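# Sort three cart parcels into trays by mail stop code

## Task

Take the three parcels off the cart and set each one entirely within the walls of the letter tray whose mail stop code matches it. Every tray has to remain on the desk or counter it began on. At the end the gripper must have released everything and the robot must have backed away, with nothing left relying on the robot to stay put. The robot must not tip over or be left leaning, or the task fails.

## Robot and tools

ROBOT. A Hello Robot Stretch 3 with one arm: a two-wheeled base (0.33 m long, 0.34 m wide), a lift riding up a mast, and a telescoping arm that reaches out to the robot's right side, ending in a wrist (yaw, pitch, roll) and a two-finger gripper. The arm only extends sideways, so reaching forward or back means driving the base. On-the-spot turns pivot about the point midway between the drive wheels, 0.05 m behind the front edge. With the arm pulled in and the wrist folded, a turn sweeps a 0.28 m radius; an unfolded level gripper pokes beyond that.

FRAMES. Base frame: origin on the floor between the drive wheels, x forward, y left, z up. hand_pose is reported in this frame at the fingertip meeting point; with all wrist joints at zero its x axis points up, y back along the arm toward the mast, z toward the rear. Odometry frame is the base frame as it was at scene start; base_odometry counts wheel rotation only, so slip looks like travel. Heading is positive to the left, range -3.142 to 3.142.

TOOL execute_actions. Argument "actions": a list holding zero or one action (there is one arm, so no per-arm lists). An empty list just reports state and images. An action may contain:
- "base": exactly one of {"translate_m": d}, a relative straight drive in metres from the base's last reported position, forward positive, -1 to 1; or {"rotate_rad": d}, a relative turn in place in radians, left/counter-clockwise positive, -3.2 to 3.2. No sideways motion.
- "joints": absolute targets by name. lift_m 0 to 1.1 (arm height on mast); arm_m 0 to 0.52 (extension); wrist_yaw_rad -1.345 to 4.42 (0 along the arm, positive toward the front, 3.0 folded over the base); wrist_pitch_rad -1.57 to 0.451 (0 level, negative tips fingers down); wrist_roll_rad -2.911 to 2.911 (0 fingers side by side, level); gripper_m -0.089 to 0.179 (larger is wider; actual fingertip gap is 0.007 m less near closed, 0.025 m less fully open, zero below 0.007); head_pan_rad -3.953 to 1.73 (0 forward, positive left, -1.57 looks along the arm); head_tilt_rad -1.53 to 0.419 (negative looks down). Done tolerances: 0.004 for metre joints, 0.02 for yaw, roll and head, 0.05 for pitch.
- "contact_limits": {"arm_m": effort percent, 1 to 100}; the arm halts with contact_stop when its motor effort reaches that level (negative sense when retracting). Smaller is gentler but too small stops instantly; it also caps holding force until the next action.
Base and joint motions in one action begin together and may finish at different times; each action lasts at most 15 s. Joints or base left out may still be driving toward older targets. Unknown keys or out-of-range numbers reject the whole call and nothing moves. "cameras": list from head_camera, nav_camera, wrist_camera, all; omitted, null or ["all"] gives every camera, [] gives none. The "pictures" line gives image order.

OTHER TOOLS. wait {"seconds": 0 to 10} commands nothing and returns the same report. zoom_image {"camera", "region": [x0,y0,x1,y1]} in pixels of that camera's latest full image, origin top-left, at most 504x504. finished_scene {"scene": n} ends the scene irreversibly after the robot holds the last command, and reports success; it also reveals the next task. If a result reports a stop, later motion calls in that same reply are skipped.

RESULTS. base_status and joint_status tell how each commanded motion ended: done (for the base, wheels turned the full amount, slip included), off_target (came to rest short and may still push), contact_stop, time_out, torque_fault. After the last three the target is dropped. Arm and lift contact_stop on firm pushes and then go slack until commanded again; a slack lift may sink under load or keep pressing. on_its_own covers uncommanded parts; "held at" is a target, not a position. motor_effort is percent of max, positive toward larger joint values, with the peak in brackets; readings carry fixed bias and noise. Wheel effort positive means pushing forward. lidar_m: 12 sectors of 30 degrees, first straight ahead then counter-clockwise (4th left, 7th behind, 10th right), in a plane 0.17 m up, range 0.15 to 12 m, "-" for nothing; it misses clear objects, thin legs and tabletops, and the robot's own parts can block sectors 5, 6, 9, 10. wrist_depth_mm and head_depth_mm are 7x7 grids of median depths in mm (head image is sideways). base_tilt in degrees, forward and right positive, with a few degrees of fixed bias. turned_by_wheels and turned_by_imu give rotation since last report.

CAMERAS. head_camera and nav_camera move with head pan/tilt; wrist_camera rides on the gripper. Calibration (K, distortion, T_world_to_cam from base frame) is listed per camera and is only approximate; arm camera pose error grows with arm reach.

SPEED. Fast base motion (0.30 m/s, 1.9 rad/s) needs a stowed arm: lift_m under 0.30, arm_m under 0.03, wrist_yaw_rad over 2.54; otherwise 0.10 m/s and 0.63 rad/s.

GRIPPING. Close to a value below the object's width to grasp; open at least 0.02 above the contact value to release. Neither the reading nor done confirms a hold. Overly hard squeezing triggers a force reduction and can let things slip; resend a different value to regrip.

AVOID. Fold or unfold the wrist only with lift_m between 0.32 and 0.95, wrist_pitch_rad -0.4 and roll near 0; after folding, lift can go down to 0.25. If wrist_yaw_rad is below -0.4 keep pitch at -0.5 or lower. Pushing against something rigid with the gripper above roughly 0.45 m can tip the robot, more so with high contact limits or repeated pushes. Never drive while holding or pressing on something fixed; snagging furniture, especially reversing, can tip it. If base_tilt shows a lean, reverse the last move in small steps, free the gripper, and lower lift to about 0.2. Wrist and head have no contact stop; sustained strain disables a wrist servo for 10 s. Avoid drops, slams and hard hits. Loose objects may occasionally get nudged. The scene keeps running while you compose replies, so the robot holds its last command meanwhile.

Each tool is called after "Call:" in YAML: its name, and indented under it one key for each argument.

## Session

Call:
execute_actions:
  actions: []

Scene clock: 0.00 s.
base_odometry: x=+0.000 y=+0.000 heading=+0.000 (m, m, rad; odometry frame)
turned_by_wheels: +0.000 (rad since the last result)
turned_by_imu: +0.000 (rad since the last result)
base_tilt: forward=+1.2 right=-0.4 (deg)
lidar_m: 2.04 2.11 1.86 1.39 1.47 1.73 1.72 2.16 1.58 1.58 2.19 2.03
head_depth_mm: 1721 2224 2218 2223 2099 2227 2193 / 1520 2312 2306 2305 2270 2260 2228 / 1525 2363 2376 2365 2323 2368 2234 / 1523 2431 2475 2470 2404 2408 2136 / 1508 2524 2539 2519 2514 2460 2158 / 1720 2520 2608 2591 2624 2575 2258 / 1712 2492 2732 2730 2713 2664 2275
base_status: not commanded
joint_positions: lift_m=+0.545 arm_m=+0.002 wrist_yaw_rad=+2.826 wrist_pitch_rad=-0.548 wrist_roll_rad=+0.001 gripper_m=+0.037 head_pan_rad=+0.004 head_tilt_rad=-0.006
joint_status: not commanded
motor_effort: left_wheel=+0 right_wheel=+0 lift_m=+33 arm_m=-1 wrist_yaw_rad=+1 wrist_pitch_rad=+4 wrist_roll_rad=+0 gripper_m=+0 head_pan_rad=-1 head_tilt_rad=+2 (%)
hand_pose: x=+0.0427 y=+0.0492 z=+0.5301 quat_wxyz=(+0.296, +0.702, +0.082, +0.642) (m; base frame)
wrist_depth_mm: - - - - - - - / - - - - - - - / - - - - - - - / - - - - - - - / - 862 870 897 912 944 985 / 695 744 - 751 774 813 826 / 616 - 656 677 670 696 724
pictures: head_camera (sideways: a quarter turn clockwise sets it upright), nav_camera (sideways: a quarter turn counterclockwise sets it upright), wrist_camera
camera_calibration (this result's frames):
head_camera: T_world_to_cam=[[0.0284335, 0.0029111, -0.999591, 1.31902], [0.0145233, 0.999889, 0.00332509, -0.0019435], [0.99949, -0.0146119, 0.0283881, -0.0854294], [0, 0, 0, 1]] pos_world=[0.0479097, -0.00314482, 1.32091]
nav_camera: T_world_to_cam=[[0.0211749, 0.00675343, 0.999753, -1.25924], [0.0282773, -0.999581, 0.00615335, 0.0468583], [0.999376, 0.02814, -0.021357, -0.0213147], [0, 0, 0, 1]] pos_world=[0.0466407, 0.0559426, 1.25819]
wrist_camera: T_world_to_cam=[[0.934619, -0.348685, 0.0700431, -0.0716757], [-0.17115, -0.613599, -0.770846, 0.4857], [0.311761, 0.70846, -0.633159, 0.447172], [0, 0, 0, 1]] pos_world=[0.0107062, -0.0437711, 0.662551]
Images, in order (width x height): head_camera 896x504, nav_camera 672x504, wrist_camera 644x364.

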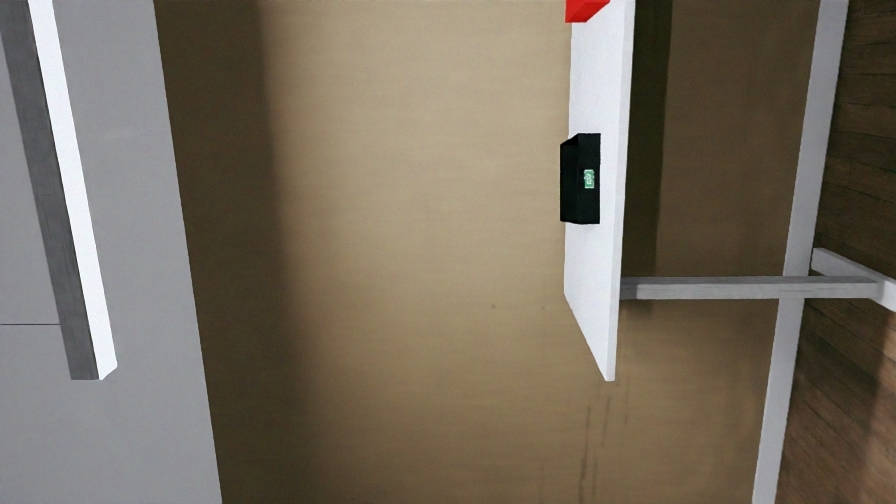

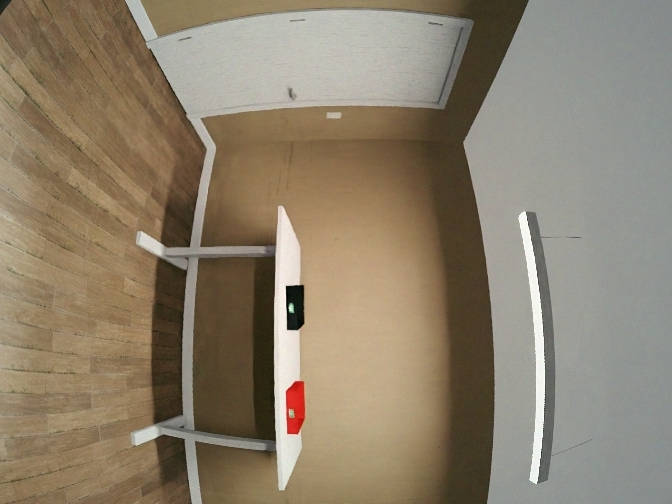

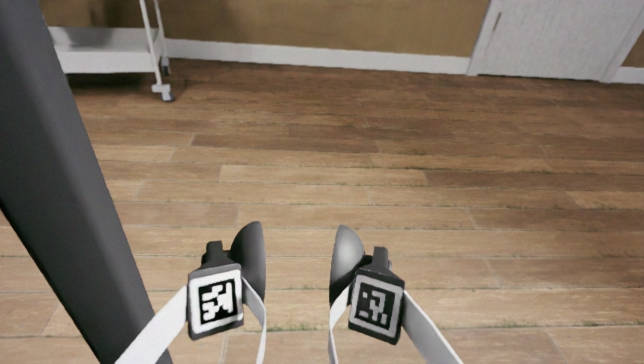

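Call:
zoom_image:
  camera: "head_camera"
  region: [540, 120, 640, 240]

Call:
zoom_image:
  camera: "nav_camera"
  region: [270, 380, 320, 440]

Call:
execute_actions:
  actions:
    - {"joints":{"head_pan_rad":1.73,"head_tilt_rad":-0.4,"lift_m":0.42,"wrist_yaw_rad":3.0,"wrist_pitch_rad":-0.4}}
  cameras: ["head_camera","nav_camera"]

Region (540, 120, 640, 240) of head_camera's 896x504 image, scaled by 4.200, with more detail than that image has.

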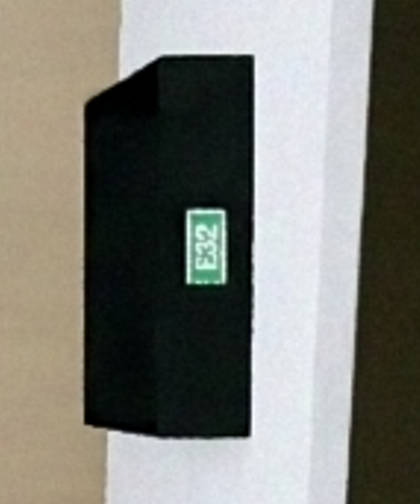

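Region (270, 380, 320, 440) of nav_camera's 672x504 image, scaled by 8.400, with more detail than that image has.

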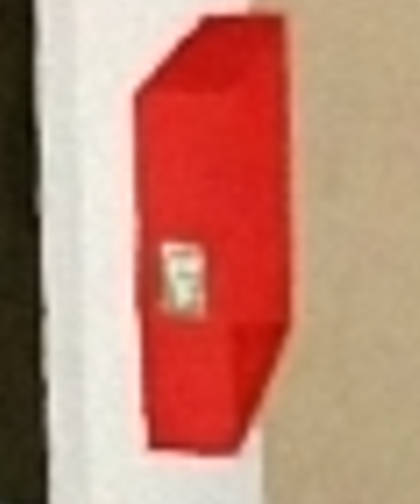

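Scene clock: 7.97 s.
base_odometry: x=+0.000 y=+0.000 heading=+0.000 (m, m, rad; odometry frame)
turned_by_wheels: +0.000 (rad since the last result)
turned_by_imu: +0.000 (rad since the last result)
base_tilt: forward=+1.0 right=-0.3 (deg)
lidar_m: 2.05 2.11 1.87 1.39 1.47 1.72 1.72 2.16 1.58 1.58 2.19 2.03
head_depth_mm: 1532 1625 1726 1832 1963 1770 1399 / 1594 1688 1798 1922 2061 1760 1397 / 1665 1761 1906 1995 2078 1754 1399 / 1721 1846 1961 1815 1853 1703 1408 / 1801 1937 2089 1841 1871 1735 1407 / 1888 2045 2205 2378 2410 1761 1432 / 1976 2124 2281 - - - -
base_status: not commanded
joint_positions: lift_m=+0.420 arm_m=+0.002 wrist_yaw_rad=+2.998 wrist_pitch_rad=-0.422 wrist_roll_rad=+0.001 gripper_m=+0.037 head_pan_rad=+1.723 head_tilt_rad=-0.395
joint_status: all done
motor_effort: left_wheel=-1(0) right_wheel=+0(1) lift_m=+29(35) arm_m=-1(1) wrist_yaw_rad=+2(4) wrist_pitch_rad=+7(8) wrist_roll_rad=+0(0) gripper_m=+0(0) head_pan_rad=+4(53) head_tilt_rad=-3(36) (%)
hand_pose: x=+0.0108 y=+0.0748 z=+0.4319 quat_wxyz=(+0.198, +0.700, +0.098, +0.679) (m; base frame)
wrist_depth_mm: - - - - - - - / - - - - - - - / - - - - - - - / 956 - - - - - - / 763 - 869 840 881 928 924 / 649 666 - 708 715 748 758 / 577 587 583 607 604 640 641
pictures: head_camera (sideways: a quarter turn clockwise sets it upright), nav_camera (sideways: a quarter turn counterclockwise sets it upright)
camera_calibration (this result's frames):
head_camera: T_world_to_cam=[[0.0505868, -0.348635, -0.935892, 1.23546], [-0.991128, -0.132845, -0.00408537, 0.0138384], [-0.122905, 0.927796, -0.352262, 0.416899], [0, 0, 0, 1]] pos_world=[0.00245639, 0.0457664, 1.30317]
nav_camera: T_world_to_cam=[[-0.0668917, 0.392686, 0.917237, -1.15079], [0.984468, 0.175532, -0.00335372, 0.0534033], [-0.162321, 0.902766, -0.398329, 0.47644], [0, 0, 0, 1]] pos_world=[-0.0522158, 0.0124108, 1.2455]
Images, in order (width x height): head_camera 896x504, nav_camera 672x504.

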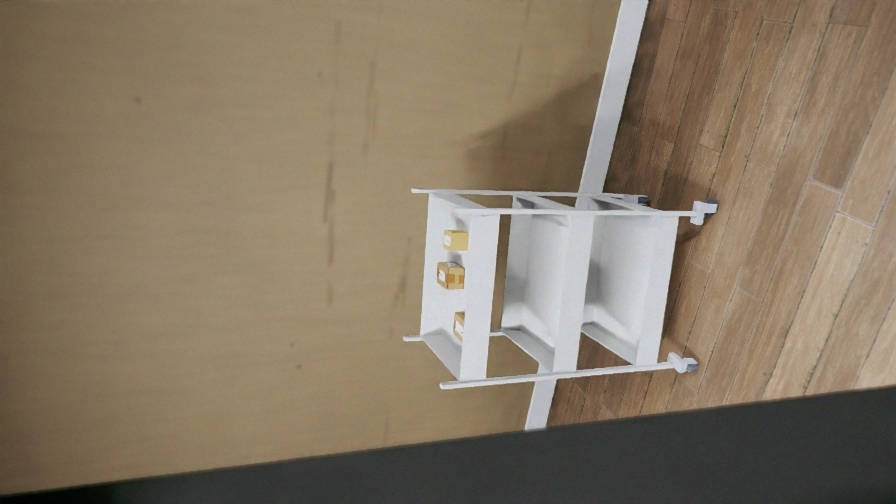

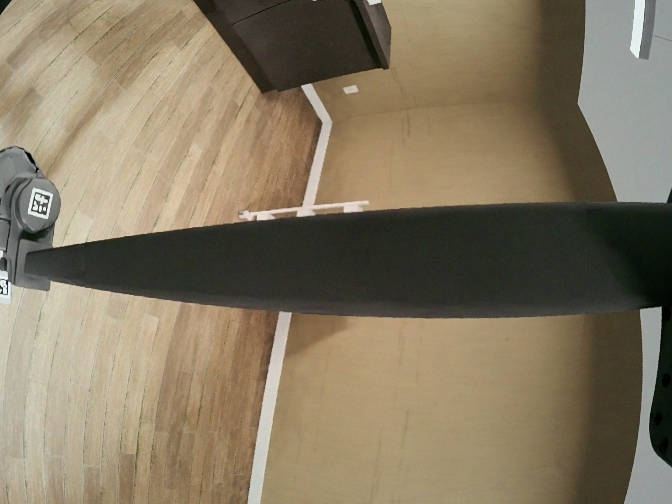

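Call:
execute_actions:
  actions:
    - {"base":{"rotate_rad":1.74},"joints":{"head_pan_rad":1.15,"head_tilt_rad":-0.3,"lift_m":0.285,"wrist_yaw_rad":3.1}}
  cameras: ["head_camera","nav_camera"]

Scene clock: 28.47 s.
base_odometry: x=+0.000 y=+0.000 heading=+1.740 (m, m, rad; odometry frame)
turned_by_wheels: +1.740 (rad since the last result)
turned_by_imu: +1.728 (rad since the last result)
base_tilt: forward=+1.0 right=-0.4 (deg)
lidar_m: 1.39 1.84 1.72 1.75 2.00 1.58 1.71 2.45 2.03 2.05 1.99 1.87
head_depth_mm: 2021 2099 2211 1761 1835 1901 1505 / 2018 2128 2238 1767 1836 1905 1509 / 2005 2124 2225 1773 1850 1910 1515 / 2039 2130 2247 1765 1846 1905 1516 / 2037 2147 2232 1767 1856 1909 1521 / 2035 2121 2251 1769 1846 1938 1512 / 2052 2135 2271 1765 1860 1930 1530
base_status: done
joint_positions: lift_m=+0.285 arm_m=+0.002 wrist_yaw_rad=+3.098 wrist_pitch_rad=-0.421 wrist_roll_rad=+0.001 gripper_m=+0.037 head_pan_rad=+1.157 head_tilt_rad=-0.309
joint_status: all done
motor_effort: left_wheel=-2(6) right_wheel=+2(12) lift_m=+29(33) arm_m=-1(1) wrist_yaw_rad=+2(3) wrist_pitch_rad=+7(8) wrist_roll_rad=+0(0) gripper_m=+0(0) head_pan_rad=-4(46) head_tilt_rad=+6(20) (%)
hand_pose: x=-0.0115 y=+0.0770 z=+0.2971 quat_wxyz=(+0.163, +0.695, +0.133, +0.688) (m; base frame)
wrist_depth_mm: - - - - - - - / - - - - - - - / 908 943 - - - - - / 716 726 776 796 824 872 912 / 590 604 - 671 661 689 706 / 494 512 - 532 554 566 578 / 445 - - - 465 474 498
pictures: head_camera (sideways: a quarter turn clockwise sets it upright), nav_camera (sideways: a quarter turn counterclockwise sets it upright)
camera_calibration (this result's frames):
head_camera: T_world_to_cam=[[-0.111514, -0.247061, -0.962562, 1.27128], [-0.907813, 0.419367, -0.00246789, 0.0112248], [0.404277, 0.873551, -0.27105, 0.307989], [0, 0, 0, 1]] pos_world=[0.0274422, 0.0403314, 1.30719]
nav_camera: T_world_to_cam=[[0.121934, 0.294294, 0.947905, -1.19197], [0.925263, -0.379324, -0.0012538, 0.0510309], [0.359194, 0.877214, -0.318552, 0.369438], [0, 0, 0, 1]] pos_world=[-0.034575, 0.0460705, 1.24762]
Images, in order (width x height): head_camera 896x504, nav_camera 672x504.

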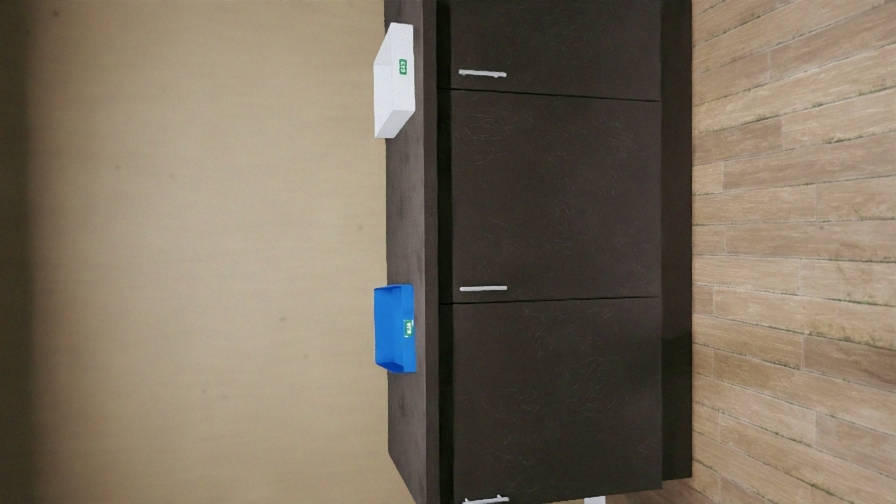

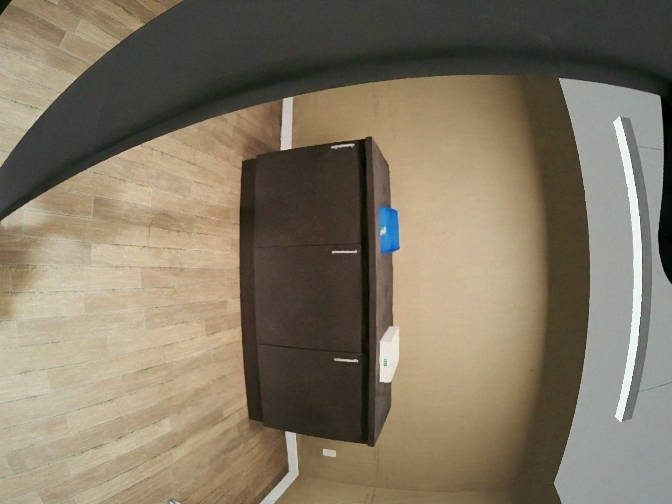

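Call:
zoom_image:
  camera: "head_camera"
  region: [360, 20, 440, 140]

Call:
zoom_image:
  camera: "head_camera"
  region: [360, 270, 440, 390]

Region (360, 20, 440, 140) of head_camera's 896x504 image, scaled by 4.200, with more detail than that image has.

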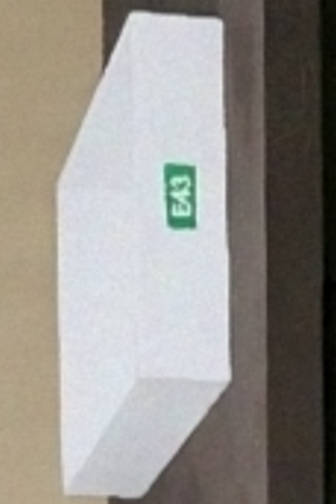

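Region (360, 270, 440, 390) of head_camera's 896x504 image, scaled by 4.200, with more detail than that image has.

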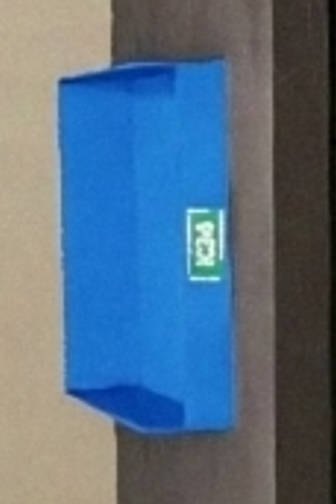

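Call:
execute_actions:
  actions:
    - {"base":{"translate_m":1.0},"joints":{"head_pan_rad":0.1,"head_tilt_rad":-0.85}}
  cameras: ["head_camera"]

Scene clock: 46.30 s.
base_odometry: x=-0.168 y=+0.986 heading=+1.740 (m, m, rad; odometry frame)
turned_by_wheels: +0.000 (rad since the last result)
turned_by_imu: +0.003 (rad since the last result)
base_tilt: forward=+1.1 right=-0.4 (deg)
lidar_m: 0.42 0.48 1.31 1.33 1.71 2.51 2.53 2.79 2.36 1.50 1.03 0.41
head_depth_mm: 807 900 1030 1191 1401 1264 1111 / 846 962 1085 855 748 1216 1105 / 899 1020 1149 837 751 1025 1112 / 948 1096 1220 835 957 1143 1117 / 1015 1179 1292 833 977 1196 1120 / 1079 1276 1522 840 997 1224 1112 / 1165 1378 1703 1793 1452 1277 1120
base_status: done
joint_positions: lift_m=+0.285 arm_m=+0.002 wrist_yaw_rad=+3.099 wrist_pitch_rad=-0.421 wrist_roll_rad=+0.001 gripper_m=+0.037 head_pan_rad=+0.107 head_tilt_rad=-0.840
joint_status: all done
motor_effort: left_wheel=-2(5) right_wheel=+3(10) lift_m=+29(29) arm_m=-1(1) wrist_yaw_rad=+2(2) wrist_pitch_rad=+7(7) wrist_roll_rad=+0(0) gripper_m=+0(0) head_pan_rad=-4(52) head_tilt_rad=-6(45) (%)
hand_pose: x=-0.0116 y=+0.0770 z=+0.2970 quat_wxyz=(+0.163, +0.695, +0.133, +0.688) (m; base frame)
wrist_depth_mm: - - - - - - - / - - - - - - - / 922 969 - - - - - / 734 733 779 793 834 889 924 / 588 596 - 662 668 675 704 / 498 512 - 516 562 570 548 / 443 - - - 454 479 502
pictures: head_camera (sideways: a quarter turn clockwise sets it upright)
camera_calibration (this result's frames):
head_camera: T_world_to_cam=[[-0.717194, -0.0742425, -0.692908, 0.923327], [-0.0917054, 0.995717, -0.0117678, 0.0183489], [0.690814, 0.0551036, -0.72093, 0.891584], [0, 0, 0, 1]] pos_world=[0.0479688, 0.00115035, 1.28277]
Images, in order (width x height): head_camera 896x504.

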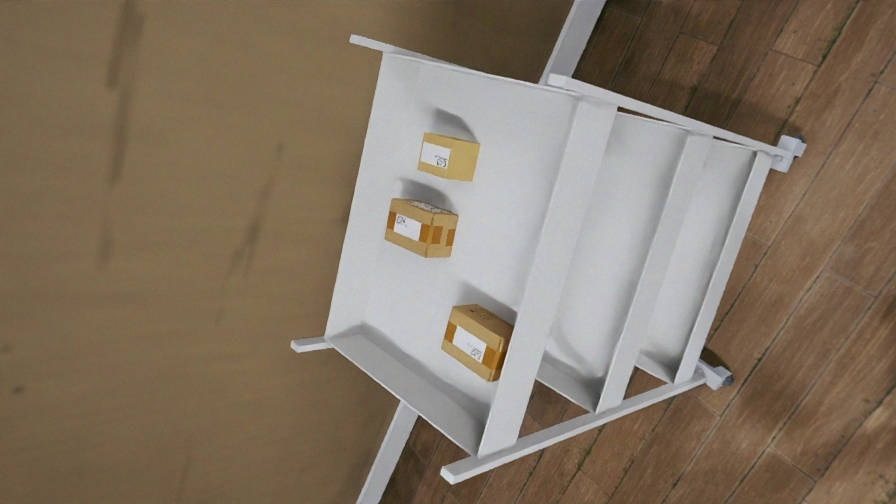

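Call:
zoom_image:
  camera: "head_camera"
  region: [370, 120, 530, 400]

Region (370, 120, 530, 400) of head_camera's 896x504 image, scaled by 1.800, with more detail than that image has; it fills the left 288 columns of this view, and the rest is white.

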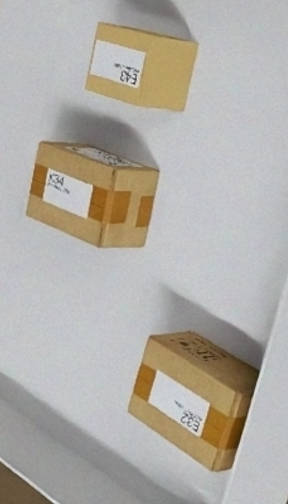

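Call:
execute_actions:
  actions:
    - {"base":{"rotate_rad":1.48},"joints":{"lift_m":0.5,"head_pan_rad":-1.5,"head_tilt_rad":-0.8}}
  cameras: []

Call:
execute_actions:
  actions:
    - {"joints":{"lift_m":0.9,"wrist_yaw_rad":0.0,"wrist_pitch_rad":-1.2,"gripper_m":0.09,"arm_m":0.1}}
  cameras: ["head_camera","wrist_camera"]

Scene clock: 76.83 s.
base_odometry: x=-0.168 y=+0.986 heading=-3.064 (m, m, rad; odometry frame)
turned_by_wheels: +1.480 (rad since the last result)
turned_by_imu: +1.472 (rad since the last result)
base_tilt: forward=+0.9 right=-0.4 (deg)
lidar_m: 1.32 1.59 2.78 2.52 2.79 2.36 1.70 1.07 0.97 0.41 0.46 1.31
head_depth_mm: 786 884 1004 1163 1392 1291 1116 / 816 921 1055 1182 1413 1291 1142 / 853 968 1121 881 752 929 1115 / 890 1015 1169 849 776 954 1148 / 931 1071 1226 868 797 1074 1124 / 976 1123 1307 896 777 1142 1128 / 1026 1200 1441 1579 829 1267 1128
base_status: done
joint_positions: lift_m=+0.500 arm_m=+0.002 wrist_yaw_rad=+3.099 wrist_pitch_rad=-0.421 wrist_roll_rad=+0.001 gripper_m=+0.037 head_pan_rad=-1.493 head_tilt_rad=-0.803
joint_status: all done
motor_effort: left_wheel=-1(7) right_wheel=+3(10) lift_m=+38(42) arm_m=-1(1) wrist_yaw_rad=+1(2) wrist_pitch_rad=+7(7) wrist_roll_rad=+0(1) gripper_m=+0(0) head_pan_rad=-4(52) head_tilt_rad=+2(10) (%)
hand_pose: x=-0.0116 y=+0.0770 z=+0.5118 quat_wxyz=(+0.163, +0.695, +0.133, +0.688) (m; base frame)
wrist_depth_mm: - - - - - - - / - - - - - - - / - - - - - - - / - - - - - - - / 868 919 - - - - - / 731 758 - 787 835 861 882 / 644 671 686 713 696 729 753
pictures: none
No camera images: the call's "cameras" was empty. Leave "cameras" out to get every camera's image.

Scene clock: 81.30 s.
base_odometry: x=-0.168 y=+0.986 heading=-3.064 (m, m, rad; odometry frame)
turned_by_wheels: +0.000 (rad since the last result)
turned_by_imu: +0.000 (rad since the last result)
base_tilt: forward=+1.0 right=-0.4 (deg)
lidar_m: 1.32 1.59 2.78 2.52 2.79 2.36 1.70 1.07 0.97 0.41 0.46 1.31
head_depth_mm: 783 881 992 - - 1286 1124 / 817 924 1042 - - 1277 1128 / 850 971 1119 901 - 1086 1102 / 891 1011 1173 847 754 1040 1126 / 930 1071 1223 867 798 1074 1131 / 977 1132 1310 897 775 1141 1121 / 1024 1200 1438 1570 831 1263 1128
base_status: not commanded
joint_positions: lift_m=+0.900 arm_m=+0.100 wrist_yaw_rad=+0.002 wrist_pitch_rad=-1.201 wrist_roll_rad=+0.001 gripper_m=+0.090 head_pan_rad=-1.493 head_tilt_rad=-0.803
joint_status: all done
motor_effort: left_wheel=-2(2) right_wheel=+3(2) lift_m=+38(39) arm_m=+3(4) wrist_yaw_rad=-2(3) wrist_pitch_rad=+0(8) wrist_roll_rad=+0(0) gripper_m=-1(79) head_pan_rad=-4(4) head_tilt_rad=+2(2) (%)
hand_pose: x=-0.0215 y=-0.3148 z=+0.7909 quat_wxyz=(+0.584, +0.400, -0.583, -0.399) (m; base frame)
wrist_depth_mm: 297 324 334 341 817 754 685 / 282 311 320 326 951 895 797 / 539 548 294 287 - - 937 / 900 751 558 559 - - - / 873 885 901 898 960 980 - / 820 - 894 904 - 919 911 / 813 840 841 883 858 873 919
pictures: head_camera (sideways: a quarter turn clockwise sets it upright), wrist_camera
camera_calibration (this result's frames):
head_camera: T_world_to_cam=[[-0.0512095, 0.693063, -0.719056, 0.95334], [0.998006, 0.0621217, -0.0111996, 0.0109624], [0.036907, -0.718195, -0.694862, 0.86167], [0, 0, 0, 1]] pos_world=[0.00607792, -0.0425591, 1.28437]
wrist_camera: T_world_to_cam=[[-0.996635, -0.0113782, 0.0811751, -0.100977], [-0.0294644, 0.973856, -0.225247, 0.52363], [-0.07649, -0.226881, -0.970914, 0.854597], [0, 0, 0, 1]] pos_world=[-0.019841, -0.317197, 0.955883]
Images, in order (width x height): head_camera 896x504, wrist_camera 644x364.

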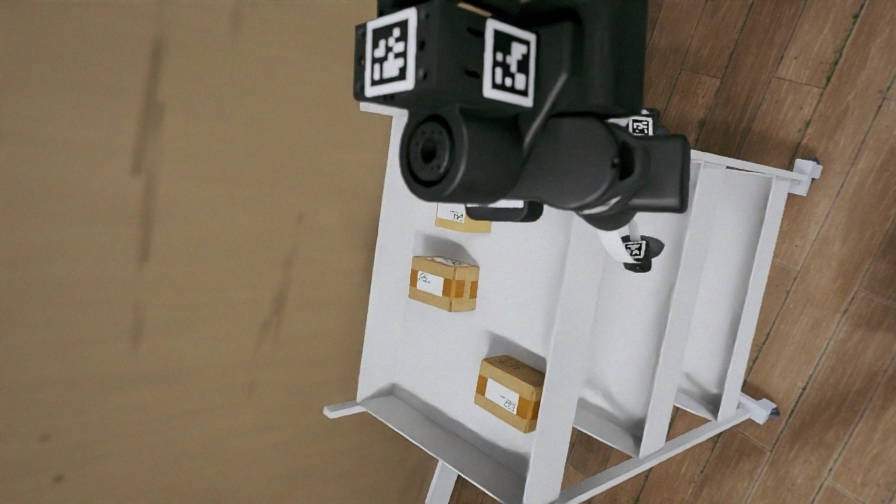

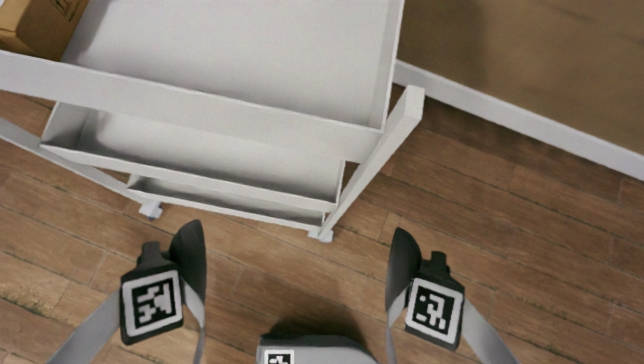

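Call:
execute_actions:
  actions:
    - {"base":{"translate_m":0.025},"joints":{"lift_m":0.94,"arm_m":0.13}}
  cameras: []

Call:
execute_actions:
  actions:
    - {"joints":{"arm_m":0.40}}
  cameras: ["head_camera","wrist_camera"]

Scene clock: 89.93 s.
base_odometry: x=-0.193 y=+0.984 heading=-3.064 (m, m, rad; odometry frame)
turned_by_wheels: +0.000 (rad since the last result)
turned_by_imu: +0.000 (rad since the last result)
base_tilt: forward=+1.1 right=-0.4 (deg)
lidar_m: 1.29 1.56 2.77 2.51 2.79 2.38 1.73 1.08 0.41 0.41 0.46 1.29
head_depth_mm: 792 883 - - 1406 1286 1132 / 822 929 - - 1411 1264 1119 / 859 971 1081 - 976 932 1099 / 895 1024 1186 846 798 957 1127 / 941 1076 1234 896 795 1117 1127 / 984 1144 1315 883 940 1150 1134 / 1029 1211 1454 1697 830 1301 1131
base_status: done
joint_positions: lift_m=+0.940 arm_m=+0.130 wrist_yaw_rad=+0.002 wrist_pitch_rad=-1.202 wrist_roll_rad=+0.001 gripper_m=+0.090 head_pan_rad=-1.493 head_tilt_rad=-0.803
joint_status: all done
motor_effort: left_wheel=-1(3) right_wheel=+2(6) lift_m=+37(40) arm_m=+4(6) wrist_yaw_rad=-1(1) wrist_pitch_rad=+0(0) wrist_roll_rad=+0(0) gripper_m=+0(0) head_pan_rad=-4(4) head_tilt_rad=+2(2) (%)
hand_pose: x=-0.0215 y=-0.3446 z=+0.8309 quat_wxyz=(+0.583, +0.400, -0.583, -0.400) (m; base frame)
wrist_depth_mm: 311 374 376 383 402 738 672 / 296 354 360 374 389 866 773 / 326 340 347 353 - - 957 / 920 586 586 345 320 - - / 904 910 935 795 - - - / 870 - 906 893 - - - / 864 846 865 887 887 939 955
pictures: none
No camera images: the call's "cameras" was empty. Leave "cameras" out to get every camera's image.

Scene clock: 93.13 s.
base_odometry: x=-0.193 y=+0.984 heading=-3.064 (m, m, rad; odometry frame)
turned_by_wheels: +0.000 (rad since the last result)
turned_by_imu: +0.000 (rad since the last result)
base_tilt: forward=+1.0 right=-0.5 (deg)
lidar_m: 1.29 1.56 2.77 2.52 2.79 2.38 1.71 1.08 0.41 0.41 0.46 1.29
head_depth_mm: 781 - 1039 1179 1413 1284 1121 / 804 - 1057 894 919 1263 1122 / 850 - 1188 864 753 932 1104 / 897 1024 1169 848 772 956 1127 / 938 1081 1240 894 797 1120 1126 / 990 1145 1315 882 937 1151 1122 / 1031 1215 1453 1700 828 1298 1131
base_status: not commanded
joint_positions: lift_m=+0.940 arm_m=+0.400 wrist_yaw_rad=+0.001 wrist_pitch_rad=-1.202 wrist_roll_rad=+0.001 gripper_m=+0.090 head_pan_rad=-1.493 head_tilt_rad=-0.803
joint_status: all done
motor_effort: left_wheel=-2(1) right_wheel=+2(2) lift_m=+37(37) arm_m=+4(5) wrist_yaw_rad=+0(1) wrist_pitch_rad=+0(0) wrist_roll_rad=+0(0) gripper_m=+0(0) head_pan_rad=-4(4) head_tilt_rad=+2(2) (%)
hand_pose: x=-0.0216 y=-0.6146 z=+0.8309 quat_wxyz=(+0.583, +0.400, -0.583, -0.400) (m; base frame)
wrist_depth_mm: 986 816 689 575 507 455 411 / 339 326 760 708 610 528 470 / 330 341 352 346 330 621 560 / 319 319 314 340 341 840 692 / 309 310 323 283 336 - 901 / 299 - 314 314 - - - / 268 293 301 306 308 924 939
pictures: head_camera (sideways: a quarter turn clockwise sets it upright), wrist_camera
camera_calibration (this result's frames):
head_camera: T_world_to_cam=[[-0.0511168, 0.69307, -0.719056, 0.95334], [0.998014, 0.0619881, -0.0111996, 0.0109624], [0.0368108, -0.7182, -0.694862, 0.86167], [0, 0, 0, 1]] pos_world=[0.00607222, -0.0425591, 1.28437]
wrist_camera: T_world_to_cam=[[-0.996654, -0.00958562, 0.0811704, -0.106657], [-0.0276707, 0.974028, -0.22473, 0.824363], [-0.076908, -0.226224, -0.971034, 0.825854], [0, 0, 0, 1]] pos_world=[-0.0199746, -0.617147, 0.995849]
Images, in order (width x height): head_camera 896x504, wrist_camera 644x364.

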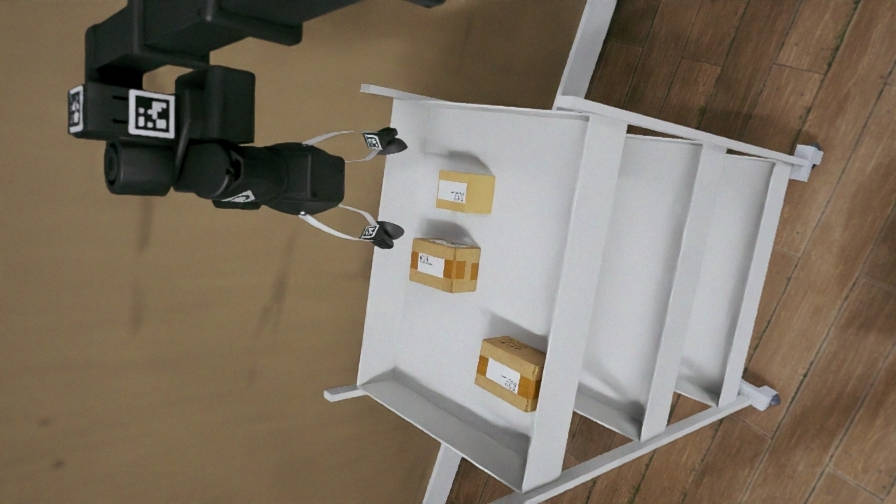

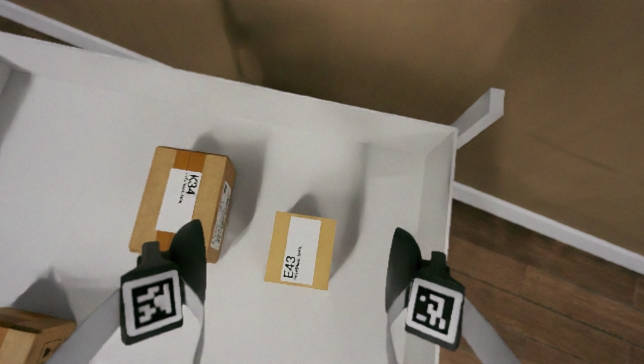

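Call:
execute_actions:
  actions:
    - {"joints":{"arm_m":0.41,"lift_m":0.805,"gripper_m":0.08}}
  cameras: ["head_camera","wrist_camera"]

Scene clock: 103.50 s.
base_odometry: x=-0.193 y=+0.984 heading=-3.064 (m, m, rad; odometry frame)
turned_by_wheels: +0.000 (rad since the last result)
turned_by_imu: +0.000 (rad since the last result)
base_tilt: forward=+0.9 right=-0.3 (deg)
lidar_m: 1.29 1.57 2.77 2.52 2.79 2.39 1.71 1.08 0.41 0.41 0.46 1.29
head_depth_mm: 794 888 989 - - 1279 1123 / 823 932 - 887 917 1266 1121 / 860 972 - 815 753 932 1101 / 900 1022 1186 843 774 957 1119 / 940 1079 1232 895 796 1112 1128 / 985 1138 1319 881 939 1154 1131 / 1037 1210 1453 1703 830 1293 1128
base_status: not commanded
joint_positions: lift_m=+0.805 arm_m=+0.410 wrist_yaw_rad=+0.001 wrist_pitch_rad=-1.202 wrist_roll_rad=+0.001 gripper_m=+0.080 head_pan_rad=-1.493 head_tilt_rad=-0.803
joint_status: all done
motor_effort: left_wheel=-1(2) right_wheel=+3(2) lift_m=+29(33) arm_m=+4(2) wrist_yaw_rad=+1(0) wrist_pitch_rad=+0(1) wrist_roll_rad=+0(0) gripper_m=+0(47) head_pan_rad=-4(4) head_tilt_rad=+2(2) (%)
hand_pose: x=-0.0216 y=-0.6246 z=+0.6962 quat_wxyz=(+0.583, +0.400, -0.583, -0.400) (m; base frame)
wrist_depth_mm: 215 215 204 189 178 175 163 / 156 168 218 219 219 199 423 / 150 153 209 213 219 216 497 / 144 148 199 204 209 205 605 / 139 145 191 147 203 195 759 / 178 178 141 142 - 185 152 / 174 175 179 181 186 166 144
pictures: head_camera (sideways: a quarter turn clockwise sets it upright), wrist_camera
camera_calibration (this result's frames):
head_camera: T_world_to_cam=[[-0.0511168, 0.69307, -0.719056, 0.95334], [0.998014, 0.0619881, -0.0111996, 0.0109624], [0.0368108, -0.7182, -0.694862, 0.86167], [0, 0, 0, 1]] pos_world=[0.00607222, -0.0425591, 1.28437]
wrist_camera: T_world_to_cam=[[-0.996654, -0.0095986, 0.0811688, -0.0958252], [-0.0276703, 0.974065, -0.22457, 0.8037], [-0.0769081, -0.226064, -0.971072, 0.692921], [0, 0, 0, 1]] pos_world=[-0.0199747, -0.627131, 0.861141]
Images, in order (width x height): head_camera 896x504, wrist_camera 644x364.

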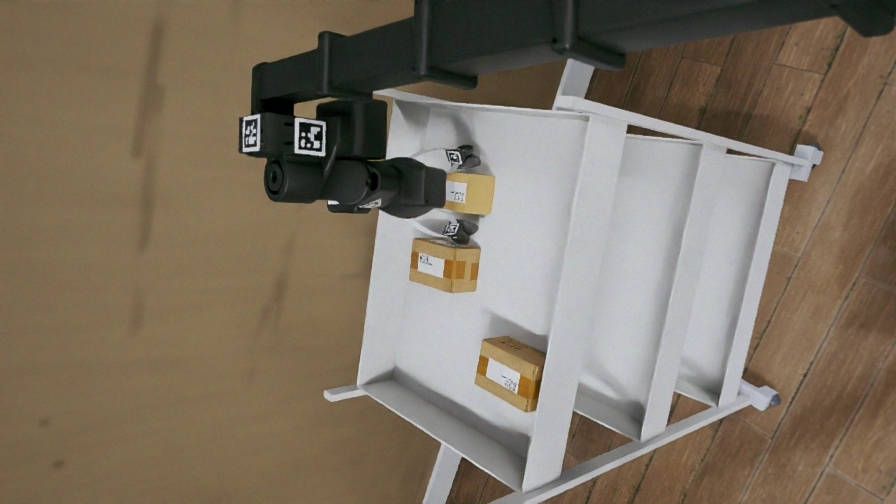

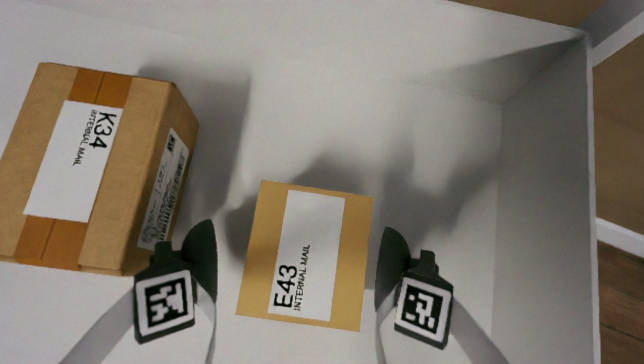

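Call:
execute_actions:
  actions:
    - {"joints":{"lift_m":0.795,"gripper_m":0.068}}
  cameras: []

Call:
execute_actions:
  actions:
    - {"joints":{"gripper_m":0.013}}
  cameras: ["wrist_camera"]

Scene clock: 109.40 s.
base_odometry: x=-0.193 y=+0.984 heading=-3.064 (m, m, rad; odometry frame)
turned_by_wheels: +0.000 (rad since the last result)
turned_by_imu: +0.000 (rad since the last result)
base_tilt: forward=+1.1 right=-0.3 (deg)
lidar_m: 1.29 1.56 2.77 2.52 2.80 2.39 1.72 1.08 0.41 0.41 0.46 1.29
head_depth_mm: 793 890 988 - - 1276 1131 / 826 932 - 888 921 1259 1122 / 859 976 - 815 755 935 1101 / 898 1025 1178 843 775 955 1125 / 939 1076 1232 896 796 1120 1129 / 981 1131 1320 880 936 1152 1127 / 1036 1210 1444 1704 830 1298 1130
base_status: not commanded
joint_positions: lift_m=+0.795 arm_m=+0.410 wrist_yaw_rad=+0.001 wrist_pitch_rad=-1.202 wrist_roll_rad=+0.001 gripper_m=+0.068 head_pan_rad=-1.493 head_tilt_rad=-0.803
joint_status: all done
motor_effort: left_wheel=-2(2) right_wheel=+3(3) lift_m=+29(27) arm_m=+4(4) wrist_yaw_rad=+0(0) wrist_pitch_rad=+1(1) wrist_roll_rad=+0(0) gripper_m=-1(53) head_pan_rad=-4(3) head_tilt_rad=+2(1) (%)
hand_pose: x=-0.0216 y=-0.6246 z=+0.6862 quat_wxyz=(+0.583, +0.400, -0.583, -0.400) (m; base frame)
wrist_depth_mm: 205 208 204 190 177 167 156 / 145 148 206 210 213 198 168 / 139 143 199 202 206 208 160 / 134 141 190 193 199 200 154 / 130 147 183 137 192 192 148 / 168 168 131 132 - 183 143 / 165 167 169 170 176 169 134
pictures: none
No camera images: the call's "cameras" was empty. Leave "cameras" out to get every camera's image.

Scene clock: 110.43 s.
base_odometry: x=-0.193 y=+0.984 heading=-3.064 (m, m, rad; odometry frame)
turned_by_wheels: +0.000 (rad since the last result)
turned_by_imu: +0.000 (rad since the last result)
base_tilt: forward=+1.0 right=-0.4 (deg)
lidar_m: 1.29 1.56 2.77 2.52 2.80 2.39 1.72 1.08 0.41 0.41 0.46 1.28
head_depth_mm: 792 890 994 - - 1278 1130 / 824 931 - 889 918 1263 1117 / 859 972 - 817 753 932 1103 / 899 1022 1181 850 778 953 1122 / 940 1079 1241 896 794 1107 1134 / 982 1138 1319 879 939 1154 1128 / 1038 1209 1449 1695 826 1295 1134
base_status: not commanded
joint_positions: lift_m=+0.795 arm_m=+0.410 wrist_yaw_rad=+0.001 wrist_pitch_rad=-1.202 wrist_roll_rad=+0.001 gripper_m=+0.014 head_pan_rad=-1.493 head_tilt_rad=-0.803
joint_status: all done
motor_effort: left_wheel=-1(1) right_wheel=+2(3) lift_m=+28(29) arm_m=+4(4) wrist_yaw_rad=+0(1) wrist_pitch_rad=+1(0) wrist_roll_rad=+0(0) gripper_m=-19(90) head_pan_rad=-5(3) head_tilt_rad=+2(2) (%)
hand_pose: x=-0.0216 y=-0.6246 z=+0.6862 quat_wxyz=(+0.583, +0.400, -0.583, -0.400) (m; base frame)
wrist_depth_mm: 204 209 205 191 178 168 156 / 145 148 206 209 211 199 167 / 139 143 197 201 209 206 161 / 134 141 188 193 198 200 154 / 130 148 136 134 191 190 148 / 169 170 128 130 185 184 142 / 164 168 170 171 176 175 134
pictures: wrist_camera
camera_calibration (this result's frames):
wrist_camera: T_world_to_cam=[[-0.996654, -0.00960205, 0.0811686, -0.0950153], [-0.0276714, 0.974072, -0.224541, 0.801432], [-0.076908, -0.226036, -0.971078, 0.683233], [0, 0, 0, 1]] pos_world=[-0.0199746, -0.627129, 0.85114]
Images, in order (width x height): wrist_camera 644x364.

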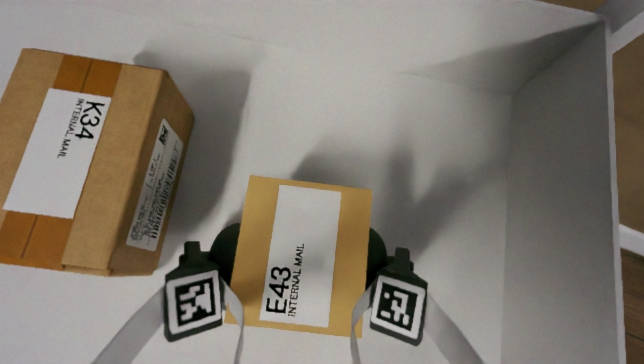

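Call:
execute_actions:
  actions:
    - {"joints":{"lift_m":0.85}}
  cameras: []

Call:
execute_actions:
  actions:
    - {"base":{"translate_m":0.97},"joints":{"lift_m":1.1,"arm_m":0.44,"wrist_pitch_rad":-0.6,"head_pan_rad":-0.35,"head_tilt_rad":-0.6}}
  cameras: ["head_camera","nav_camera"]

Scene clock: 128.07 s.
base_odometry: x=-0.193 y=+0.984 heading=-3.064 (m, m, rad; odometry frame)
turned_by_wheels: +0.000 (rad since the last result)
turned_by_imu: +0.000 (rad since the last result)
base_tilt: forward=+1.0 right=-0.3 (deg)
lidar_m: 1.29 1.57 2.77 2.52 2.79 2.39 1.72 1.08 0.41 0.41 0.46 1.29
head_depth_mm: 791 881 - - 1406 1289 1120 / 825 901 1110 892 920 1263 1125 / 858 960 - 837 755 927 1102 / 898 1027 1175 843 775 953 1126 / 942 1077 1236 895 796 1114 1127 / 985 1137 1319 878 941 1153 1130 / 1034 1212 1451 1694 827 1302 1134
base_status: not commanded
joint_positions: lift_m=+0.850 arm_m=+0.410 wrist_yaw_rad=+0.001 wrist_pitch_rad=-1.203 wrist_roll_rad=+0.001 gripper_m=+0.014 head_pan_rad=-1.493 head_tilt_rad=-0.803
joint_status: all done
motor_effort: left_wheel=-1(2) right_wheel=+2(3) lift_m=+38(43) arm_m=+4(4) wrist_yaw_rad=+0(0) wrist_pitch_rad=+1(1) wrist_roll_rad=+0(0) gripper_m=-20(20) head_pan_rad=-4(4) head_tilt_rad=+1(2) (%)
hand_pose: x=-0.0216 y=-0.6243 z=+0.7408 quat_wxyz=(+0.583, +0.400, -0.583, -0.401) (m; base frame)
wrist_depth_mm: 238 224 221 534 497 440 377 / 253 258 259 239 225 216 453 / 243 199 255 259 263 245 549 / 232 189 241 248 254 235 692 / 182 183 135 134 246 222 862 / 219 219 128 129 237 212 920 / 212 214 219 219 225 198 857
pictures: none
No camera images: the call's "cameras" was empty. Leave "cameras" out to get every camera's image.

Scene clock: 139.27 s.
base_odometry: x=-1.160 y=+0.908 heading=-3.064 (m, m, rad; odometry frame)
turned_by_wheels: +0.000 (rad since the last result)
turned_by_imu: -0.002 (rad since the last result)
base_tilt: forward=+1.1 right=-0.3 (deg)
lidar_m: 0.38 0.46 0.87 2.46 2.89 3.28 2.30 0.79 0.97 1.31 0.42 0.38
head_depth_mm: 804 887 960 701 533 528 644 / 801 883 955 702 534 528 641 / 800 881 951 707 533 524 635 / 799 881 953 681 536 521 634 / 799 880 948 707 536 520 630 / 799 879 944 705 528 516 625 / 797 879 948 680 522 515 623
base_status: done
joint_positions: lift_m=+1.100 arm_m=+0.440 wrist_yaw_rad=+0.001 wrist_pitch_rad=-0.623 wrist_roll_rad=+0.001 gripper_m=+0.014 head_pan_rad=-0.357 head_tilt_rad=-0.606
joint_status: all done
motor_effort: left_wheel=-2(2) right_wheel=+3(9) lift_m=+38(41) arm_m=+4(2) wrist_yaw_rad=+0(0) wrist_pitch_rad=+8(9) wrist_roll_rad=+0(0) gripper_m=-20(20) head_pan_rad=+4(53) head_tilt_rad=+4(27) (%)
hand_pose: x=-0.0214 y=-0.7787 z=+1.0695 quat_wxyz=(+0.673, +0.217, -0.673, -0.217) (m; base frame)
wrist_depth_mm: 728 773 704 640 583 560 529 / 756 850 784 702 650 597 555 / 782 944 878 804 715 649 616 / 809 - - 821 764 719 644 / 854 - 135 134 886 804 708 / 911 - 129 130 960 885 813 / 944 - - - - - 925
pictures: head_camera (sideways: a quarter turn clockwise sets it upright), nav_camera (sideways: a quarter turn counterclockwise sets it upright)
camera_calibration (this result's frames):
head_camera: T_world_to_cam=[[-0.505537, 0.191612, -0.841259, 1.11541], [0.365918, 0.930613, -0.00792731, 0.0105605], [0.781368, -0.31184, -0.540574, 0.656421], [0, 0, 0, 1]] pos_world=[0.0471097, -0.0188549, 1.29327]
nav_camera: T_world_to_cam=[[0.547327, -0.197122, 0.813373, -1.01908], [-0.32776, -0.944724, -0.0084024, 0.0679792], [0.770069, -0.261992, -0.581682, 0.709323], [0, 0, 0, 1]] pos_world=[0.0338218, 0.0491757, 1.24206]
Images, in order (width x height): head_camera 896x504, nav_camera 672x504.

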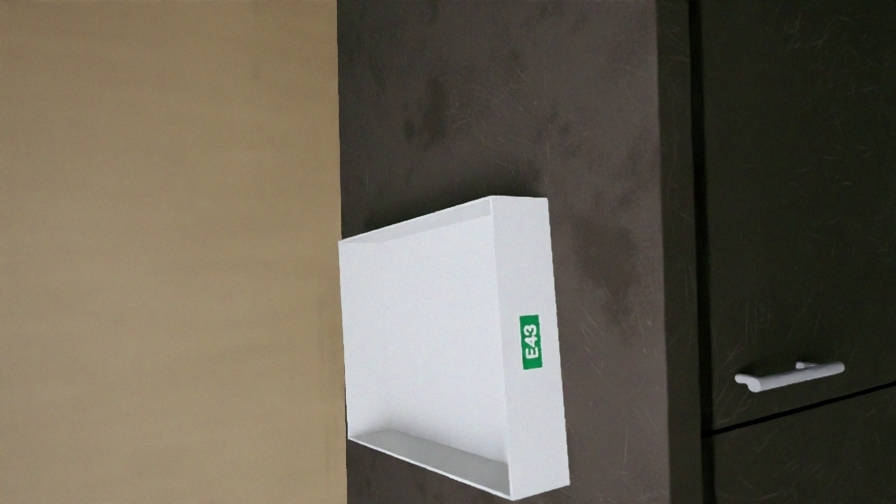

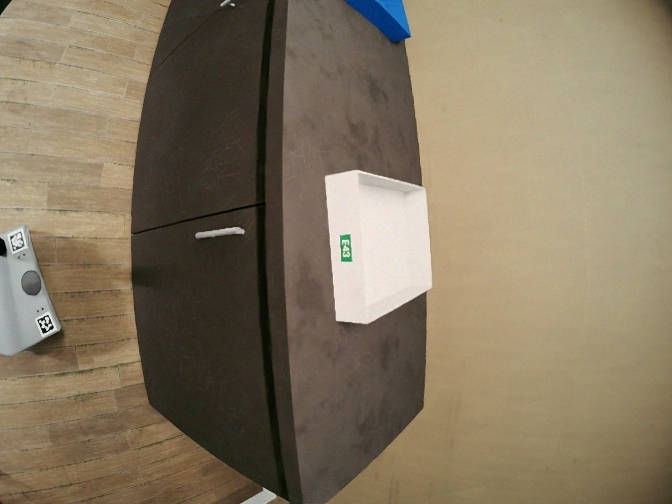

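Call:
execute_actions:
  actions:
    - {"base":{"rotate_rad":1.39},"joints":{"arm_m":0.42,"wrist_pitch_rad":-0.55,"head_pan_rad":-1.5,"head_tilt_rad":-0.55}}
  cameras: []

Call:
execute_actions:
  actions:
    - {"joints":{"wrist_pitch_rad":-1.2}}
  cameras: ["head_camera","wrist_camera"]

Scene clock: 153.10 s.
base_odometry: x=-1.160 y=+0.908 heading=-1.674 (m, m, rad; odometry frame)
turned_by_wheels: +1.390 (rad since the last result)
turned_by_imu: +1.384 (rad since the last result)
base_tilt: forward=+1.1 right=-0.3 (deg)
lidar_m: 2.44 2.55 3.47 3.12 0.83 0.79 1.30 0.47 0.38 0.38 0.41 0.64
head_depth_mm: 752 839 917 764 542 461 529 / 768 888 939 762 530 463 553 / 805 - 967 765 542 478 577 / 827 906 984 766 548 495 601 / 847 932 1015 738 549 534 637 / 872 954 1044 777 571 557 669 / 890 983 1061 778 570 582 703
base_status: done
joint_positions: lift_m=+1.100 arm_m=+0.420 wrist_yaw_rad=+0.001 wrist_pitch_rad=-0.575 wrist_roll_rad=+0.001 gripper_m=+0.014 head_pan_rad=-1.493 head_tilt_rad=-0.557
joint_status: all done
motor_effort: left_wheel=-1(6) right_wheel=+3(11) lift_m=+38(38) arm_m=-5(9) wrist_yaw_rad=+0(0) wrist_pitch_rad=+8(9) wrist_roll_rad=+0(0) gripper_m=-19(20) head_pan_rad=-5(52) head_tilt_rad=+4(13) (%)
hand_pose: x=-0.0214 y=-0.7673 z=+1.0791 quat_wxyz=(+0.678, +0.201, -0.678, -0.201) (m; base frame)
wrist_depth_mm: 343 334 319 312 297 288 282 / 378 368 352 341 325 317 304 / 428 410 394 376 356 349 332 / 439 451 426 394 402 386 368 / 368 379 135 134 433 416 413 / 322 328 128 130 371 364 374 / 286 289 288 283 289 323 327
pictures: none
No camera images: the call's "cameras" was empty. Leave "cameras" out to get every camera's image.

Scene clock: 154.27 s.
base_odometry: x=-1.160 y=+0.908 heading=-1.674 (m, m, rad; odometry frame)
turned_by_wheels: +0.000 (rad since the last result)
turned_by_imu: +0.000 (rad since the last result)
base_tilt: forward=+0.9 right=-0.4 (deg)
lidar_m: 2.45 2.55 3.46 3.12 0.83 0.79 1.30 0.47 0.38 0.37 0.41 0.64
head_depth_mm: 755 839 918 765 541 461 529 / 771 - 938 750 529 462 552 / 797 880 996 661 541 477 577 / 827 905 982 766 547 493 600 / 847 928 1012 735 549 535 637 / 867 954 1046 774 570 558 669 / 889 982 1056 777 572 583 705
base_status: not commanded
joint_positions: lift_m=+1.100 arm_m=+0.420 wrist_yaw_rad=+0.001 wrist_pitch_rad=-1.202 wrist_roll_rad=+0.001 gripper_m=+0.014 head_pan_rad=-1.493 head_tilt_rad=-0.557
joint_status: all done
motor_effort: left_wheel=-1(2) right_wheel=+2(3) lift_m=+38(38) arm_m=-4(5) wrist_yaw_rad=+0(0) wrist_pitch_rad=+0(8) wrist_roll_rad=+0(0) gripper_m=-20(19) head_pan_rad=-3(4) head_tilt_rad=+4(4) (%)
hand_pose: x=-0.0216 y=-0.6352 z=+0.9909 quat_wxyz=(+0.583, +0.400, -0.583, -0.400) (m; base frame)
wrist_depth_mm: 267 248 262 253 242 298 307 / 256 247 265 269 277 266 295 / 243 245 255 261 264 250 284 / 199 239 243 250 255 244 272 / 188 232 136 134 246 233 258 / 190 222 128 130 241 225 250 / 196 214 217 219 226 212 239
pictures: head_camera (sideways: a quarter turn clockwise sets it upright), wrist_camera
camera_calibration (this result's frames):
head_camera: T_world_to_cam=[[-0.0359635, 0.497245, -0.866865, 1.14593], [0.99818, 0.0598923, -0.00705636, 0.00557031], [0.0484097, -0.865541, -0.498494, 0.606141], [0, 0, 0, 1]] pos_world=[0.00630844, -0.0455031, 1.29557]
wrist_camera: T_world_to_cam=[[-0.996654, -0.00959927, 0.0811711, -0.119849], [-0.0276762, 0.974051, -0.224629, 0.880233], [-0.0769085, -0.226124, -0.971058, 0.976638], [0, 0, 0, 1]] pos_world=[-0.0199743, -0.637702, 1.15583]
Images, in order (width x height): head_camera 896x504, wrist_camera 644x364.

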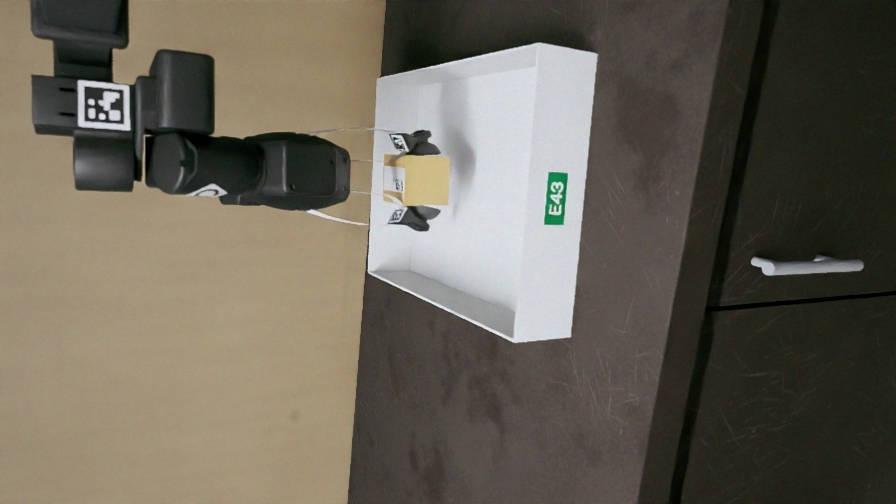

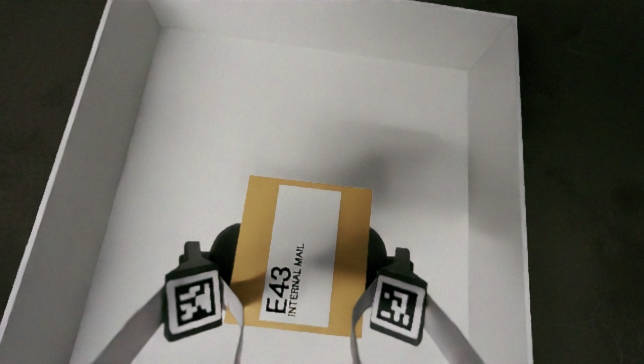

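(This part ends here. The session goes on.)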